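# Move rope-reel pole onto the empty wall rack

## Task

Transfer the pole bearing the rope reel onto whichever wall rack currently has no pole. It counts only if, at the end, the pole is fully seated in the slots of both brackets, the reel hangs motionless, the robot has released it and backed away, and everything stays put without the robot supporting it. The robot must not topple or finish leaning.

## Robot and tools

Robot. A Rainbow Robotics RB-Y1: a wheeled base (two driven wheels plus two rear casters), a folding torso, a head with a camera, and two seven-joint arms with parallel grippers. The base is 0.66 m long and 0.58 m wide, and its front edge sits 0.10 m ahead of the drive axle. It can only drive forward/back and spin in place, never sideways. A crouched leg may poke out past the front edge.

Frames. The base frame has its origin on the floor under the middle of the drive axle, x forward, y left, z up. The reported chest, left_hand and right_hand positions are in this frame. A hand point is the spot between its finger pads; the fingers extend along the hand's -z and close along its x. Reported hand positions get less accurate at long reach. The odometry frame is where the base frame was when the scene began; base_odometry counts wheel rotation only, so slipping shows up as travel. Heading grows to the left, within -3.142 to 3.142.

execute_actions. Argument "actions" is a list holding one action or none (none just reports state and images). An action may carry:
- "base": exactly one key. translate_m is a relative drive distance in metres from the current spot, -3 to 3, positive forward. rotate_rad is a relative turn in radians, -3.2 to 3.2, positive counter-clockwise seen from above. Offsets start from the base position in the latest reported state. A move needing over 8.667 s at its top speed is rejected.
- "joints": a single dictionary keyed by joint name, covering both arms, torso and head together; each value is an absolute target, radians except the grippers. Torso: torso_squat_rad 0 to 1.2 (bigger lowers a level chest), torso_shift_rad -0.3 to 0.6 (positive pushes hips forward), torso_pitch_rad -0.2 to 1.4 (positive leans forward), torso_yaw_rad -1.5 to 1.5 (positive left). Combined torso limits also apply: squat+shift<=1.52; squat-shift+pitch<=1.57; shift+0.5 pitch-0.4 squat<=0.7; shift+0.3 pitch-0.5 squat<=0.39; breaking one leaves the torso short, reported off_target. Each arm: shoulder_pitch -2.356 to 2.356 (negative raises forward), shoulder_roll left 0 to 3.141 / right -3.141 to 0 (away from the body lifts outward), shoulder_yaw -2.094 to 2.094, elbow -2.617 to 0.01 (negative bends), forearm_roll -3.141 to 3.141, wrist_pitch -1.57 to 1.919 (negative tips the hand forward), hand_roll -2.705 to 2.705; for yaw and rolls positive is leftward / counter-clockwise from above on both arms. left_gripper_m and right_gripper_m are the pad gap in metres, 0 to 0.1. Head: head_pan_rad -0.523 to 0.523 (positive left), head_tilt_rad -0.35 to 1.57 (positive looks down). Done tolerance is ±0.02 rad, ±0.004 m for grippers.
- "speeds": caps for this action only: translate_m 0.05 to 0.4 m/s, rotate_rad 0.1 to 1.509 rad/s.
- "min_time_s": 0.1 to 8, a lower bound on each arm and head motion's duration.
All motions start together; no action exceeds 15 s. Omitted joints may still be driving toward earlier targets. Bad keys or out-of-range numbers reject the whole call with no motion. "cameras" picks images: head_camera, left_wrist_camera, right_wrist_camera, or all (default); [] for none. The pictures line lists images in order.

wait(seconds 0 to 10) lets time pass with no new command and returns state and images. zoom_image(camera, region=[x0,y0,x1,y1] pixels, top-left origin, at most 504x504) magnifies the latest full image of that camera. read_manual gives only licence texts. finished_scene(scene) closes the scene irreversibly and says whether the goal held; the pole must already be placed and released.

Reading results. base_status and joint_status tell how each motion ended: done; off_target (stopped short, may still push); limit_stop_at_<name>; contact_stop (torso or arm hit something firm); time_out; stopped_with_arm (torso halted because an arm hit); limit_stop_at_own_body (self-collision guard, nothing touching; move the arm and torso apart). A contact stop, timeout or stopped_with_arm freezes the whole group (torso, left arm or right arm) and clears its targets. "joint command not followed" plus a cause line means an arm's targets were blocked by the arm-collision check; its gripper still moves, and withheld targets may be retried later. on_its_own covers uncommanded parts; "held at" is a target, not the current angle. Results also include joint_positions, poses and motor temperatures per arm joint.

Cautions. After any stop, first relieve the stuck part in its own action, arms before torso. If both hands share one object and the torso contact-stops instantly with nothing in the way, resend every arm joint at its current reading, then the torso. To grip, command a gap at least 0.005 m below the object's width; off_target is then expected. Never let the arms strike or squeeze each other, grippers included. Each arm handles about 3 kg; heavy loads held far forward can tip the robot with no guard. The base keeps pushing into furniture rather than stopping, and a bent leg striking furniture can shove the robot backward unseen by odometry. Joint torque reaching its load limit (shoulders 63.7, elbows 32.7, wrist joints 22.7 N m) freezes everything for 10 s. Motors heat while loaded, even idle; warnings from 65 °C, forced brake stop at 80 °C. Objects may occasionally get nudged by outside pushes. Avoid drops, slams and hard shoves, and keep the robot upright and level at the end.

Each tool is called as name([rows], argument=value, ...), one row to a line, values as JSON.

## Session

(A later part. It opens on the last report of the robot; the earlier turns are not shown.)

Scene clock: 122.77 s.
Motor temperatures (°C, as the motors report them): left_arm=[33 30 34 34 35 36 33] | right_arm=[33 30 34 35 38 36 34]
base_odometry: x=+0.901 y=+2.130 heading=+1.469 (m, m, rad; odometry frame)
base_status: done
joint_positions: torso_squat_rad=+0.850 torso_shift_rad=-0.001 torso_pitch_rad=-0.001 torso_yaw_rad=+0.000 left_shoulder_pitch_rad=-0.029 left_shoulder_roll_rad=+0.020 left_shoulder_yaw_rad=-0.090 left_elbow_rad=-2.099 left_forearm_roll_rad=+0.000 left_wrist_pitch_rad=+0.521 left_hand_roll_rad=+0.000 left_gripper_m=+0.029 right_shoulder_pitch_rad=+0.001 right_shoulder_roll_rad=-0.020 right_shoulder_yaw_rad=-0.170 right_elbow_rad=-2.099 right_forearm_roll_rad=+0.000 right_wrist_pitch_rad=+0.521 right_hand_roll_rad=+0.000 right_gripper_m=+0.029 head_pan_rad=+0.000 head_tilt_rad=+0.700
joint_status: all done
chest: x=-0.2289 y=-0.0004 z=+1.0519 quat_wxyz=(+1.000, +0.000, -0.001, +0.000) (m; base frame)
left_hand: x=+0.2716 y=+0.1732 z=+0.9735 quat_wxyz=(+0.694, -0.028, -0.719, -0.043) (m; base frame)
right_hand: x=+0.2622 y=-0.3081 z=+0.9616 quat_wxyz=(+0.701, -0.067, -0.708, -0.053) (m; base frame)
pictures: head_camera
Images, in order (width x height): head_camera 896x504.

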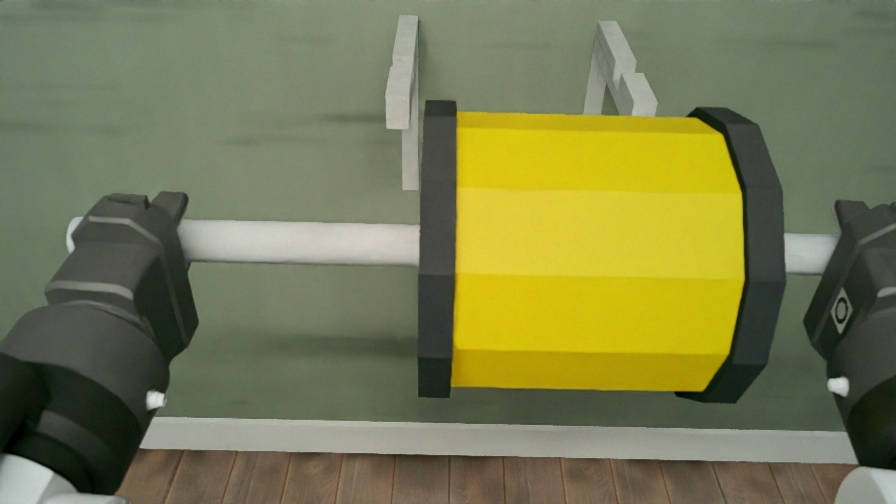

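execute_actions([
  {"base":{"rotate_rad":-0.035}},
], cameras=[])

execute_actions([
  {"base":{"translate_m":0.2}},
], cameras=[])

execute_actions([
  {"base":{"rotate_rad":0.035}},
], cameras=[])

execute_actions([
  {"base":{"translate_m":0.17},"speeds":{"translate_m":0.12}},
])

Scene clock: 135.33 s.
Motor temperatures (°C, as the motors report them): left_arm=[33 30 34 34 35 36 33] | right_arm=[33 30 34 35 38 36 34]
base_odometry: x=+0.901 y=+2.130 heading=+1.436 (m, m, rad; odometry frame)
base_status: done
joint_positions: torso_squat_rad=+0.850 torso_shift_rad=-0.001 torso_pitch_rad=-0.001 torso_yaw_rad=+0.000 left_shoulder_pitch_rad=-0.029 left_shoulder_roll_rad=+0.020 left_shoulder_yaw_rad=-0.090 left_elbow_rad=-2.099 left_forearm_roll_rad=+0.000 left_wrist_pitch_rad=+0.521 left_hand_roll_rad=+0.000 left_gripper_m=+0.029 right_shoulder_pitch_rad=+0.001 right_shoulder_roll_rad=-0.020 right_shoulder_yaw_rad=-0.170 right_elbow_rad=-2.099 right_forearm_roll_rad=+0.000 right_wrist_pitch_rad=+0.521 right_hand_roll_rad=+0.000 right_gripper_m=+0.029 head_pan_rad=+0.000 head_tilt_rad=+0.700
joint_status: not commanded
chest: x=-0.2289 y=-0.0004 z=+1.0519 quat_wxyz=(+1.000, +0.000, -0.001, +0.000) (m; base frame)
left_hand: x=+0.2716 y=+0.1732 z=+0.9735 quat_wxyz=(+0.694, -0.028, -0.719, -0.043) (m; base frame)
right_hand: x=+0.2622 y=-0.3081 z=+0.9616 quat_wxyz=(+0.701, -0.067, -0.708, -0.053) (m; base frame)
pictures: none
No camera images: the call's "cameras" was empty. Leave "cameras" out to get every camera's image.

Scene clock: 137.43 s.
Motor temperatures (°C, as the motors report them): left_arm=[33 30 34 34 35 36 33] | right_arm=[33 30 34 35 38 36 34]
base_odometry: x=+0.928 y=+2.328 heading=+1.437 (m, m, rad; odometry frame)
base_status: done
joint_positions: torso_squat_rad=+0.850 torso_shift_rad=-0.001 torso_pitch_rad=-0.001 torso_yaw_rad=+0.000 left_shoulder_pitch_rad=-0.029 left_shoulder_roll_rad=+0.020 left_shoulder_yaw_rad=-0.090 left_elbow_rad=-2.099 left_forearm_roll_rad=+0.000 left_wrist_pitch_rad=+0.521 left_hand_roll_rad=+0.000 left_gripper_m=+0.029 right_shoulder_pitch_rad=+0.001 right_shoulder_roll_rad=-0.020 right_shoulder_yaw_rad=-0.170 right_elbow_rad=-2.099 right_forearm_roll_rad=+0.000 right_wrist_pitch_rad=+0.521 right_hand_roll_rad=+0.000 right_gripper_m=+0.029 head_pan_rad=+0.000 head_tilt_rad=+0.700
joint_status: not commanded
chest: x=-0.2288 y=-0.0004 z=+1.0519 quat_wxyz=(+1.000, +0.000, -0.001, +0.000) (m; base frame)
left_hand: x=+0.2717 y=+0.1732 z=+0.9735 quat_wxyz=(+0.694, -0.028, -0.719, -0.043) (m; base frame)
right_hand: x=+0.2623 y=-0.3081 z=+0.9615 quat_wxyz=(+0.701, -0.067, -0.708, -0.053) (m; base frame)
pictures: none
No camera images: the call's "cameras" was empty. Leave "cameras" out to get every camera's image.

Scene clock: 138.93 s.
Motor temperatures (°C, as the motors report them): left_arm=[33 30 34 34 35 36 33] | right_arm=[33 30 34 35 38 36 34]
base_odometry: x=+0.928 y=+2.328 heading=+1.470 (m, m, rad; odometry frame)
base_status: done
joint_positions: torso_squat_rad=+0.850 torso_shift_rad=-0.001 torso_pitch_rad=-0.001 torso_yaw_rad=+0.000 left_shoulder_pitch_rad=-0.029 left_shoulder_roll_rad=+0.020 left_shoulder_yaw_rad=-0.090 left_elbow_rad=-2.099 left_forearm_roll_rad=+0.000 left_wrist_pitch_rad=+0.521 left_hand_roll_rad=+0.000 left_gripper_m=+0.029 right_shoulder_pitch_rad=+0.001 right_shoulder_roll_rad=-0.020 right_shoulder_yaw_rad=-0.170 right_elbow_rad=-2.099 right_forearm_roll_rad=+0.000 right_wrist_pitch_rad=+0.521 right_hand_roll_rad=+0.000 right_gripper_m=+0.029 head_pan_rad=+0.000 head_tilt_rad=+0.700
joint_status: not commanded
chest: x=-0.2288 y=-0.0004 z=+1.0519 quat_wxyz=(+1.000, +0.000, -0.001, +0.000) (m; base frame)
left_hand: x=+0.2717 y=+0.1732 z=+0.9735 quat_wxyz=(+0.694, -0.028, -0.719, -0.043) (m; base frame)
right_hand: x=+0.2623 y=-0.3081 z=+0.9615 quat_wxyz=(+0.701, -0.067, -0.708, -0.053) (m; base frame)
pictures: none
No camera images: the call's "cameras" was empty. Leave "cameras" out to get every camera's image.

Scene clock: 141.17 s.
Motor temperatures (°C, as the motors report them): left_arm=[33 30 34 34 35 36 33] | right_arm=[33 30 34 35 38 36 34]
base_odometry: x=+0.945 y=+2.498 heading=+1.471 (m, m, rad; odometry frame)
base_status: done
joint_positions: torso_squat_rad=+0.850 torso_shift_rad=-0.001 torso_pitch_rad=-0.001 torso_yaw_rad=+0.000 left_shoulder_pitch_rad=-0.029 left_shoulder_roll_rad=+0.020 left_shoulder_yaw_rad=-0.090 left_elbow_rad=-2.099 left_forearm_roll_rad=+0.000 left_wrist_pitch_rad=+0.521 left_hand_roll_rad=+0.000 left_gripper_m=+0.029 right_shoulder_pitch_rad=+0.001 right_shoulder_roll_rad=-0.020 right_shoulder_yaw_rad=-0.170 right_elbow_rad=-2.099 right_forearm_roll_rad=+0.000 right_wrist_pitch_rad=+0.521 right_hand_roll_rad=+0.000 right_gripper_m=+0.029 head_pan_rad=+0.000 head_tilt_rad=+0.700
joint_status: not commanded
chest: x=-0.2289 y=-0.0004 z=+1.0519 quat_wxyz=(+1.000, +0.000, -0.001, +0.000) (m; base frame)
left_hand: x=+0.2716 y=+0.1732 z=+0.9735 quat_wxyz=(+0.694, -0.028, -0.719, -0.043) (m; base frame)
right_hand: x=+0.2622 y=-0.3081 z=+0.9615 quat_wxyz=(+0.701, -0.067, -0.708, -0.053) (m; base frame)
pictures: head_camera, left_wrist_camera, right_wrist_camera
Images, in order (width x height): head_camera 896x504, left_wrist_camera 644x364, right_wrist_camera 644x364.

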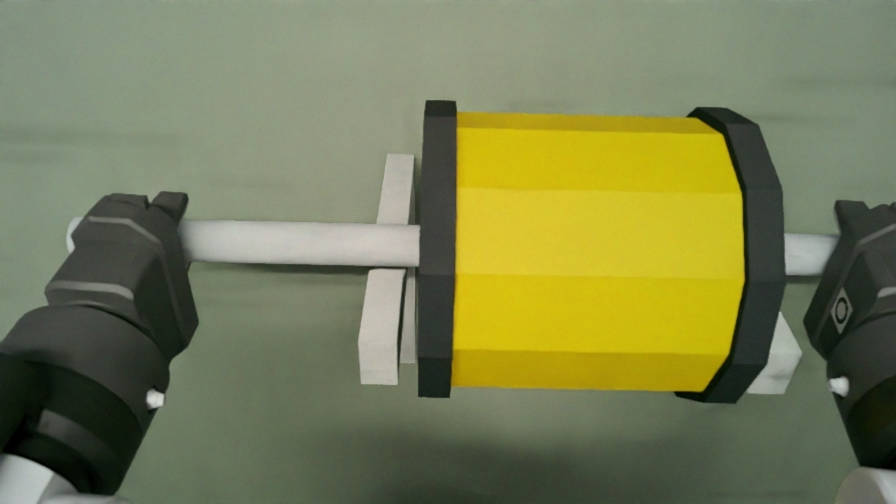

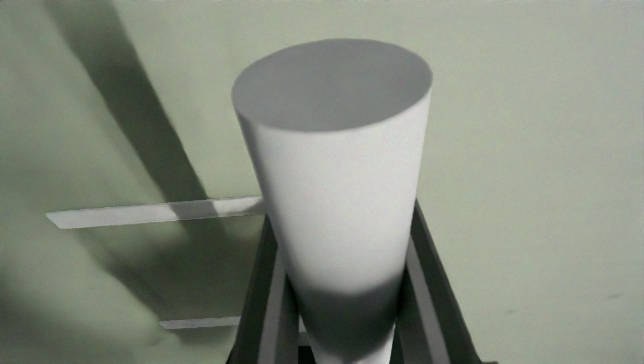

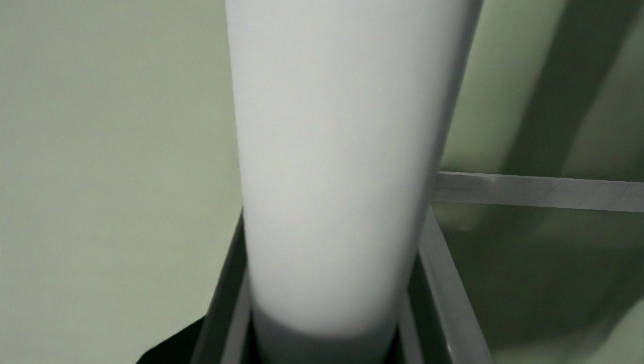

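execute_actions([
  {"base":{"translate_m":0.021},"speeds":{"translate_m":0.05}},
], cameras=[])

execute_actions([
  {"joints":{"torso_squat_rad":0.89,"head_pan_rad":0}},
])

Scene clock: 147.07 s.
Motor temperatures (°C, as the motors report them): left_arm=[33 30 34 35 35 36 33] | right_arm=[33 30 34 35 38 36 34]
base_odometry: x=+0.947 y=+2.519 heading=+1.472 (m, m, rad; odometry frame)
base_status: done
joint_positions: torso_squat_rad=+0.850 torso_shift_rad=-0.001 torso_pitch_rad=-0.002 torso_yaw_rad=+0.000 left_shoulder_pitch_rad=-0.029 left_shoulder_roll_rad=+0.020 left_shoulder_yaw_rad=-0.090 left_elbow_rad=-2.099 left_forearm_roll_rad=+0.000 left_wrist_pitch_rad=+0.521 left_hand_roll_rad=+0.000 left_gripper_m=+0.029 right_shoulder_pitch_rad=+0.001 right_shoulder_roll_rad=-0.020 right_shoulder_yaw_rad=-0.170 right_elbow_rad=-2.099 right_forearm_roll_rad=+0.000 right_wrist_pitch_rad=+0.521 right_hand_roll_rad=+0.000 right_gripper_m=+0.029 head_pan_rad=+0.000 head_tilt_rad=+0.700
joint_status: not commanded
chest: x=-0.2289 y=-0.0004 z=+1.0519 quat_wxyz=(+1.000, +0.000, -0.001, +0.000) (m; base frame)
left_hand: x=+0.2716 y=+0.1732 z=+0.9735 quat_wxyz=(+0.694, -0.028, -0.719, -0.043) (m; base frame)
right_hand: x=+0.2622 y=-0.3082 z=+0.9615 quat_wxyz=(+0.701, -0.067, -0.708, -0.053) (m; base frame)
pictures: none
No camera images: the call's "cameras" was empty. Leave "cameras" out to get every camera's image.

Scene clock: 147.87 s.
Motor temperatures (°C, as the motors report them): left_arm=[33 30 34 35 35 36 33] | right_arm=[33 30 34 35 38 36 34]
base_odometry: x=+0.947 y=+2.519 heading=+1.472 (m, m, rad; odometry frame)
base_status: not commanded
joint_positions: torso_squat_rad=+0.890 torso_shift_rad=-0.001 torso_pitch_rad=-0.002 torso_yaw_rad=+0.000 left_shoulder_pitch_rad=-0.029 left_shoulder_roll_rad=+0.020 left_shoulder_yaw_rad=-0.090 left_elbow_rad=-2.099 left_forearm_roll_rad=+0.000 left_wrist_pitch_rad=+0.521 left_hand_roll_rad=+0.000 left_gripper_m=+0.029 right_shoulder_pitch_rad=+0.001 right_shoulder_roll_rad=-0.020 right_shoulder_yaw_rad=-0.170 right_elbow_rad=-2.099 right_forearm_roll_rad=+0.000 right_wrist_pitch_rad=+0.521 right_hand_roll_rad=+0.000 right_gripper_m=+0.029 head_pan_rad=+0.000 head_tilt_rad=+0.700
joint_status: all done
chest: x=-0.2289 y=-0.0004 z=+1.0305 quat_wxyz=(+1.000, +0.000, -0.001, +0.000) (m; base frame)
left_hand: x=+0.2716 y=+0.1732 z=+0.9521 quat_wxyz=(+0.694, -0.028, -0.719, -0.043) (m; base frame)
right_hand: x=+0.2622 y=-0.3081 z=+0.9402 quat_wxyz=(+0.701, -0.067, -0.708, -0.053) (m; base frame)
pictures: head_camera, left_wrist_camera, right_wrist_camera
Images, in order (width x height): head_camera 896x504, left_wrist_camera 644x364, right_wrist_camera 644x364.

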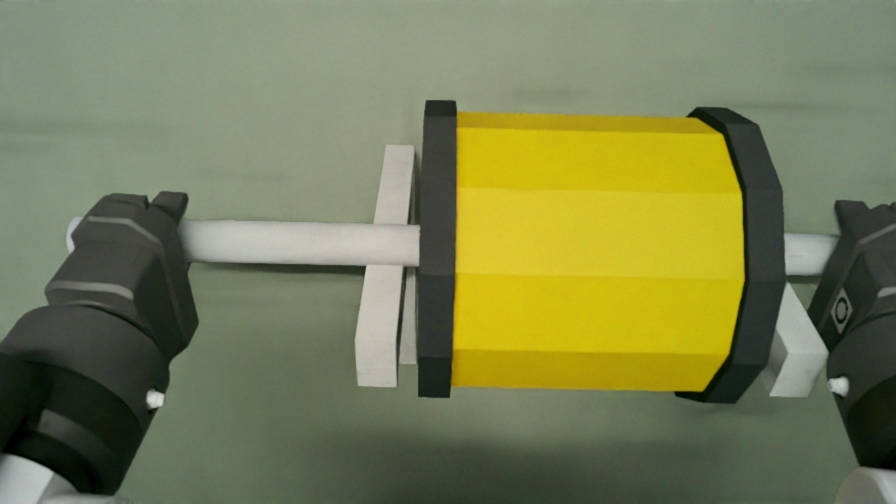

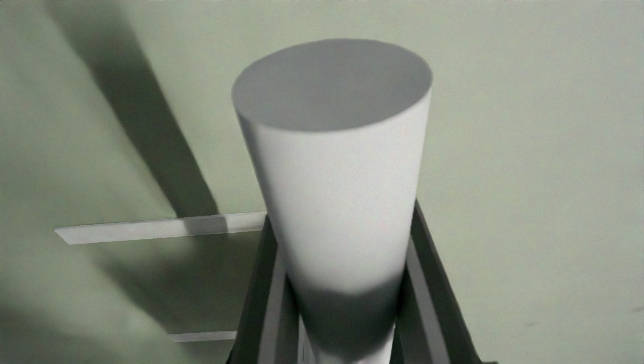

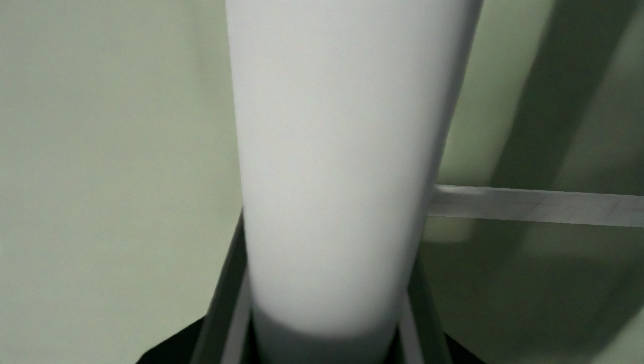

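execute_actions([
  {"joints":{"torso_squat_rad":0.912}},
], cameras=["head_camera"])

execute_actions([
  {"joints":{"left_gripper_m":0.1,"right_gripper_m":0.1}},
], cameras=[])

execute_actions([
  {"base":{"translate_m":-0.3},"joints":{"right_shoulder_yaw_rad":-0.21}},
])

Scene clock: 155.40 s.
Motor temperatures (°C, as the motors report them): left_arm=[33 30 34 35 35 36 33] | right_arm=[33 30 34 35 38 36 34]
base_odometry: x=+0.947 y=+2.519 heading=+1.472 (m, m, rad; odometry frame)
base_status: not commanded
joint_positions: torso_squat_rad=+0.912 torso_shift_rad=+0.000 torso_pitch_rad=-0.001 torso_yaw_rad=+0.000 left_shoulder_pitch_rad=-0.033 left_shoulder_roll_rad=+0.020 left_shoulder_yaw_rad=-0.090 left_elbow_rad=-2.100 left_forearm_roll_rad=+0.000 left_wrist_pitch_rad=+0.519 left_hand_roll_rad=+0.000 left_gripper_m=+0.029 right_shoulder_pitch_rad=-0.001 right_shoulder_roll_rad=-0.020 right_shoulder_yaw_rad=-0.170 right_elbow_rad=-2.099 right_forearm_roll_rad=+0.000 right_wrist_pitch_rad=+0.520 right_hand_roll_rad=+0.000 right_gripper_m=+0.029 head_pan_rad=+0.000 head_tilt_rad=+0.700
joint_status: all done
chest: x=-0.2284 y=-0.0004 z=+1.0185 quat_wxyz=(+1.000, +0.000, +0.000, +0.000) (m; base frame)
left_hand: x=+0.2725 y=+0.1728 z=+0.9424 quat_wxyz=(+0.692, -0.028, -0.720, -0.043) (m; base frame)
right_hand: x=+0.2629 y=-0.3080 z=+0.9290 quat_wxyz=(+0.701, -0.067, -0.709, -0.053) (m; base frame)
pictures: head_camera
Images, in order (width x height): head_camera 896x504.

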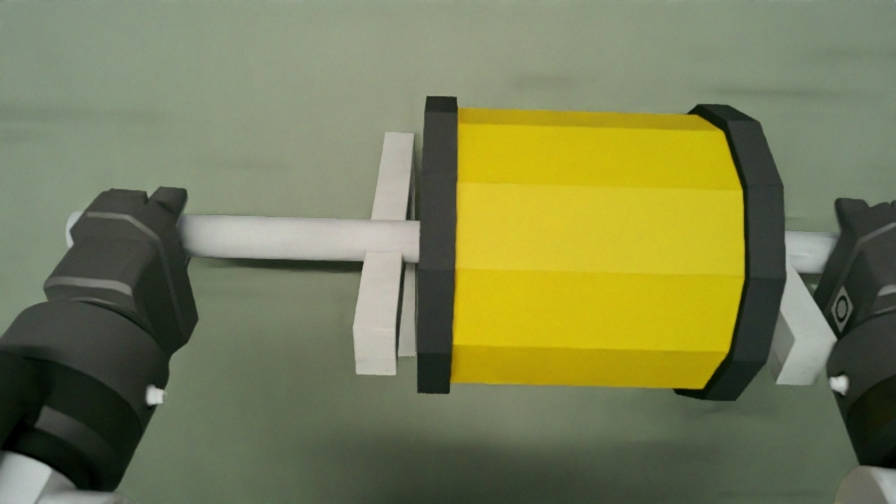

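Scene clock: 156.73 s.
Motor temperatures (°C, as the motors report them): left_arm=[33 30 34 34 35 36 33] | right_arm=[33 30 34 35 38 36 34]
base_odometry: x=+0.947 y=+2.519 heading=+1.472 (m, m, rad; odometry frame)
base_status: not commanded
joint_positions: torso_squat_rad=+0.912 torso_shift_rad=-0.001 torso_pitch_rad=-0.002 torso_yaw_rad=+0.000 left_shoulder_pitch_rad=-0.030 left_shoulder_roll_rad=+0.020 left_shoulder_yaw_rad=-0.090 left_elbow_rad=-2.100 left_forearm_roll_rad=+0.000 left_wrist_pitch_rad=+0.520 left_hand_roll_rad=+0.000 left_gripper_m=+0.100 right_shoulder_pitch_rad=+0.000 right_shoulder_roll_rad=-0.020 right_shoulder_yaw_rad=-0.170 right_elbow_rad=-2.100 right_forearm_roll_rad=+0.000 right_wrist_pitch_rad=+0.520 right_hand_roll_rad=+0.000 right_gripper_m=+0.100 head_pan_rad=+0.000 head_tilt_rad=+0.700
joint_status: all done
chest: x=-0.2290 y=-0.0004 z=+1.0185 quat_wxyz=(+1.000, +0.000, -0.001, +0.000) (m; base frame)
left_hand: x=+0.2716 y=+0.1731 z=+0.9413 quat_wxyz=(+0.693, -0.028, -0.720, -0.043) (m; base frame)
right_hand: x=+0.2621 y=-0.3081 z=+0.9294 quat_wxyz=(+0.700, -0.067, -0.709, -0.053) (m; base frame)
pictures: none
No camera images: the call's "cameras" was empty. Leave "cameras" out to get every camera's image.

Scene clock: 159.27 s.
Motor temperatures (°C, as the motors report them): left_arm=[33 30 34 34 35 36 33] | right_arm=[33 30 34 35 38 36 34]
base_odometry: x=+0.917 y=+2.220 heading=+1.475 (m, m, rad; odometry frame)
base_status: done
joint_positions: torso_squat_rad=+0.912 torso_shift_rad=-0.001 torso_pitch_rad=-0.002 torso_yaw_rad=+0.000 left_shoulder_pitch_rad=-0.030 left_shoulder_roll_rad=+0.020 left_shoulder_yaw_rad=-0.090 left_elbow_rad=-2.100 left_forearm_roll_rad=+0.000 left_wrist_pitch_rad=+0.520 left_hand_roll_rad=+0.000 left_gripper_m=+0.100 right_shoulder_pitch_rad=+0.000 right_shoulder_roll_rad=-0.020 right_shoulder_yaw_rad=-0.210 right_elbow_rad=-2.100 right_forearm_roll_rad=+0.000 right_wrist_pitch_rad=+0.520 right_hand_roll_rad=+0.000 right_gripper_m=+0.100 head_pan_rad=+0.000 head_tilt_rad=+0.700
joint_status: all done
chest: x=-0.2291 y=-0.0004 z=+1.0184 quat_wxyz=(+1.000, +0.000, -0.001, +0.000) (m; base frame)
left_hand: x=+0.2714 y=+0.1732 z=+0.9413 quat_wxyz=(+0.693, -0.028, -0.720, -0.043) (m; base frame)
right_hand: x=+0.2583 y=-0.3276 z=+0.9301 quat_wxyz=(+0.698, -0.081, -0.708, -0.067) (m; base frame)
pictures: head_camera, left_wrist_camera, right_wrist_camera
Images, in order (width x height): head_camera 896x504, left_wrist_camera 644x364, right_wrist_camera 644x364.

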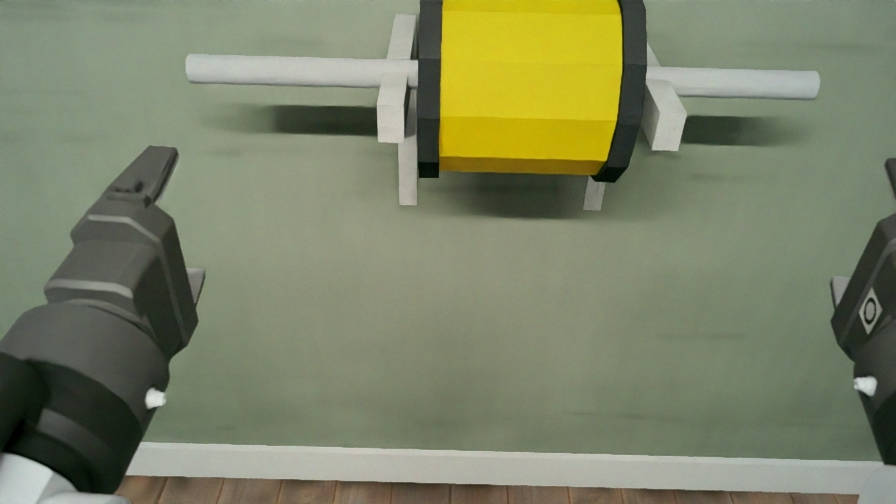

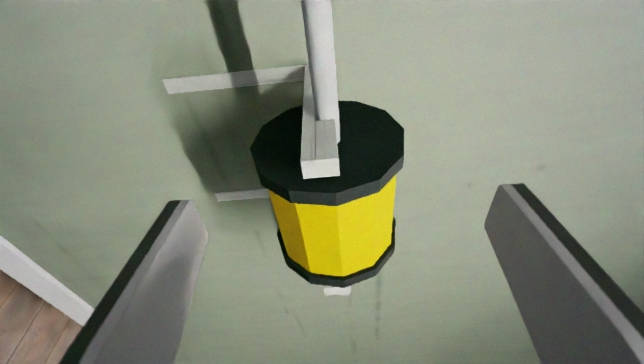

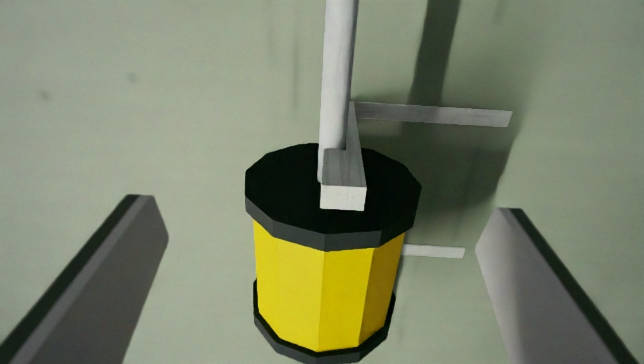

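wait(seconds=6)

finished_scene(scene=2)

Scene clock: 168.10 s.
Motor temperatures (°C, as the motors report them): left_arm=[33 30 34 34 35 36 33] | right_arm=[33 30 34 35 38 36 34]
base_odometry: x=+0.917 y=+2.220 heading=+1.475 (m, m, rad; odometry frame)
base_status: done
joint_positions: torso_squat_rad=+0.912 torso_shift_rad=-0.001 torso_pitch_rad=-0.002 torso_yaw_rad=+0.000 left_shoulder_pitch_rad=-0.030 left_shoulder_roll_rad=+0.020 left_shoulder_yaw_rad=-0.090 left_elbow_rad=-2.100 left_forearm_roll_rad=+0.000 left_wrist_pitch_rad=+0.520 left_hand_roll_rad=+0.000 left_gripper_m=+0.100 right_shoulder_pitch_rad=+0.000 right_shoulder_roll_rad=-0.020 right_shoulder_yaw_rad=-0.210 right_elbow_rad=-2.100 right_forearm_roll_rad=+0.000 right_wrist_pitch_rad=+0.520 right_hand_roll_rad=+0.000 right_gripper_m=+0.100 head_pan_rad=+0.000 head_tilt_rad=+0.700
joint_status: all done
chest: x=-0.2291 y=-0.0004 z=+1.0184 quat_wxyz=(+1.000, +0.000, -0.001, +0.000) (m; base frame)
left_hand: x=+0.2714 y=+0.1732 z=+0.9413 quat_wxyz=(+0.693, -0.028, -0.720, -0.043) (m; base frame)
right_hand: x=+0.2583 y=-0.3276 z=+0.9301 quat_wxyz=(+0.698, -0.081, -0.708, -0.067) (m; base frame)
wait: 6.00 s; at rest from the start
pictures: head_camera, left_wrist_camera, right_wrist_camera
Images, in order (width x height): head_camera 896x504, left_wrist_camera 644x364, right_wrist_camera 644x364.

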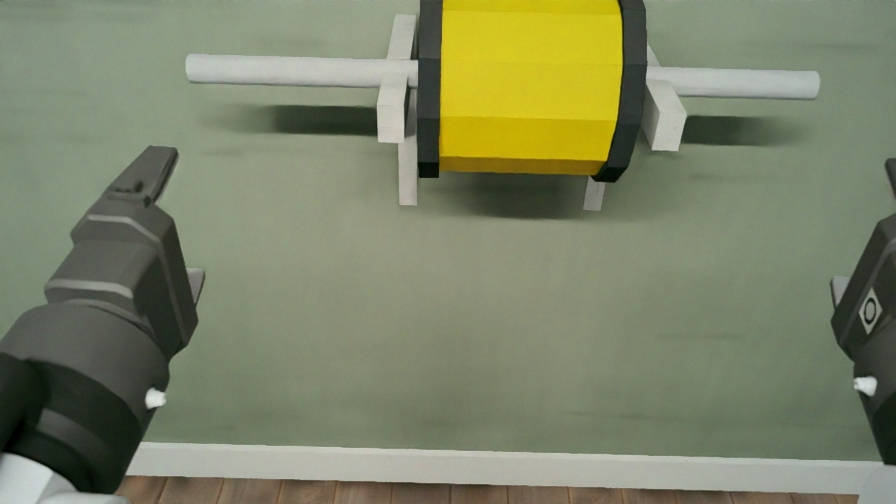

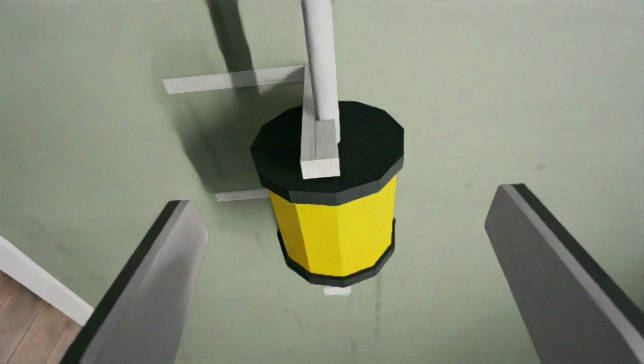

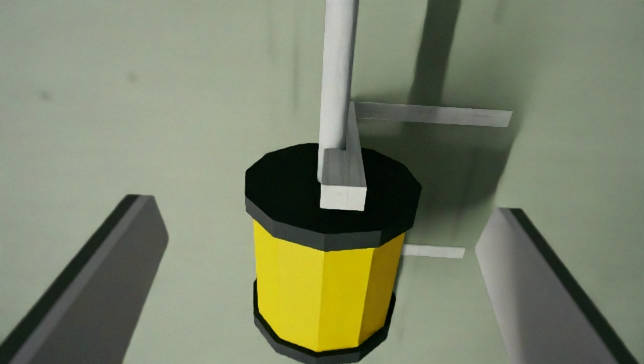

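The scene is finished: the task was done.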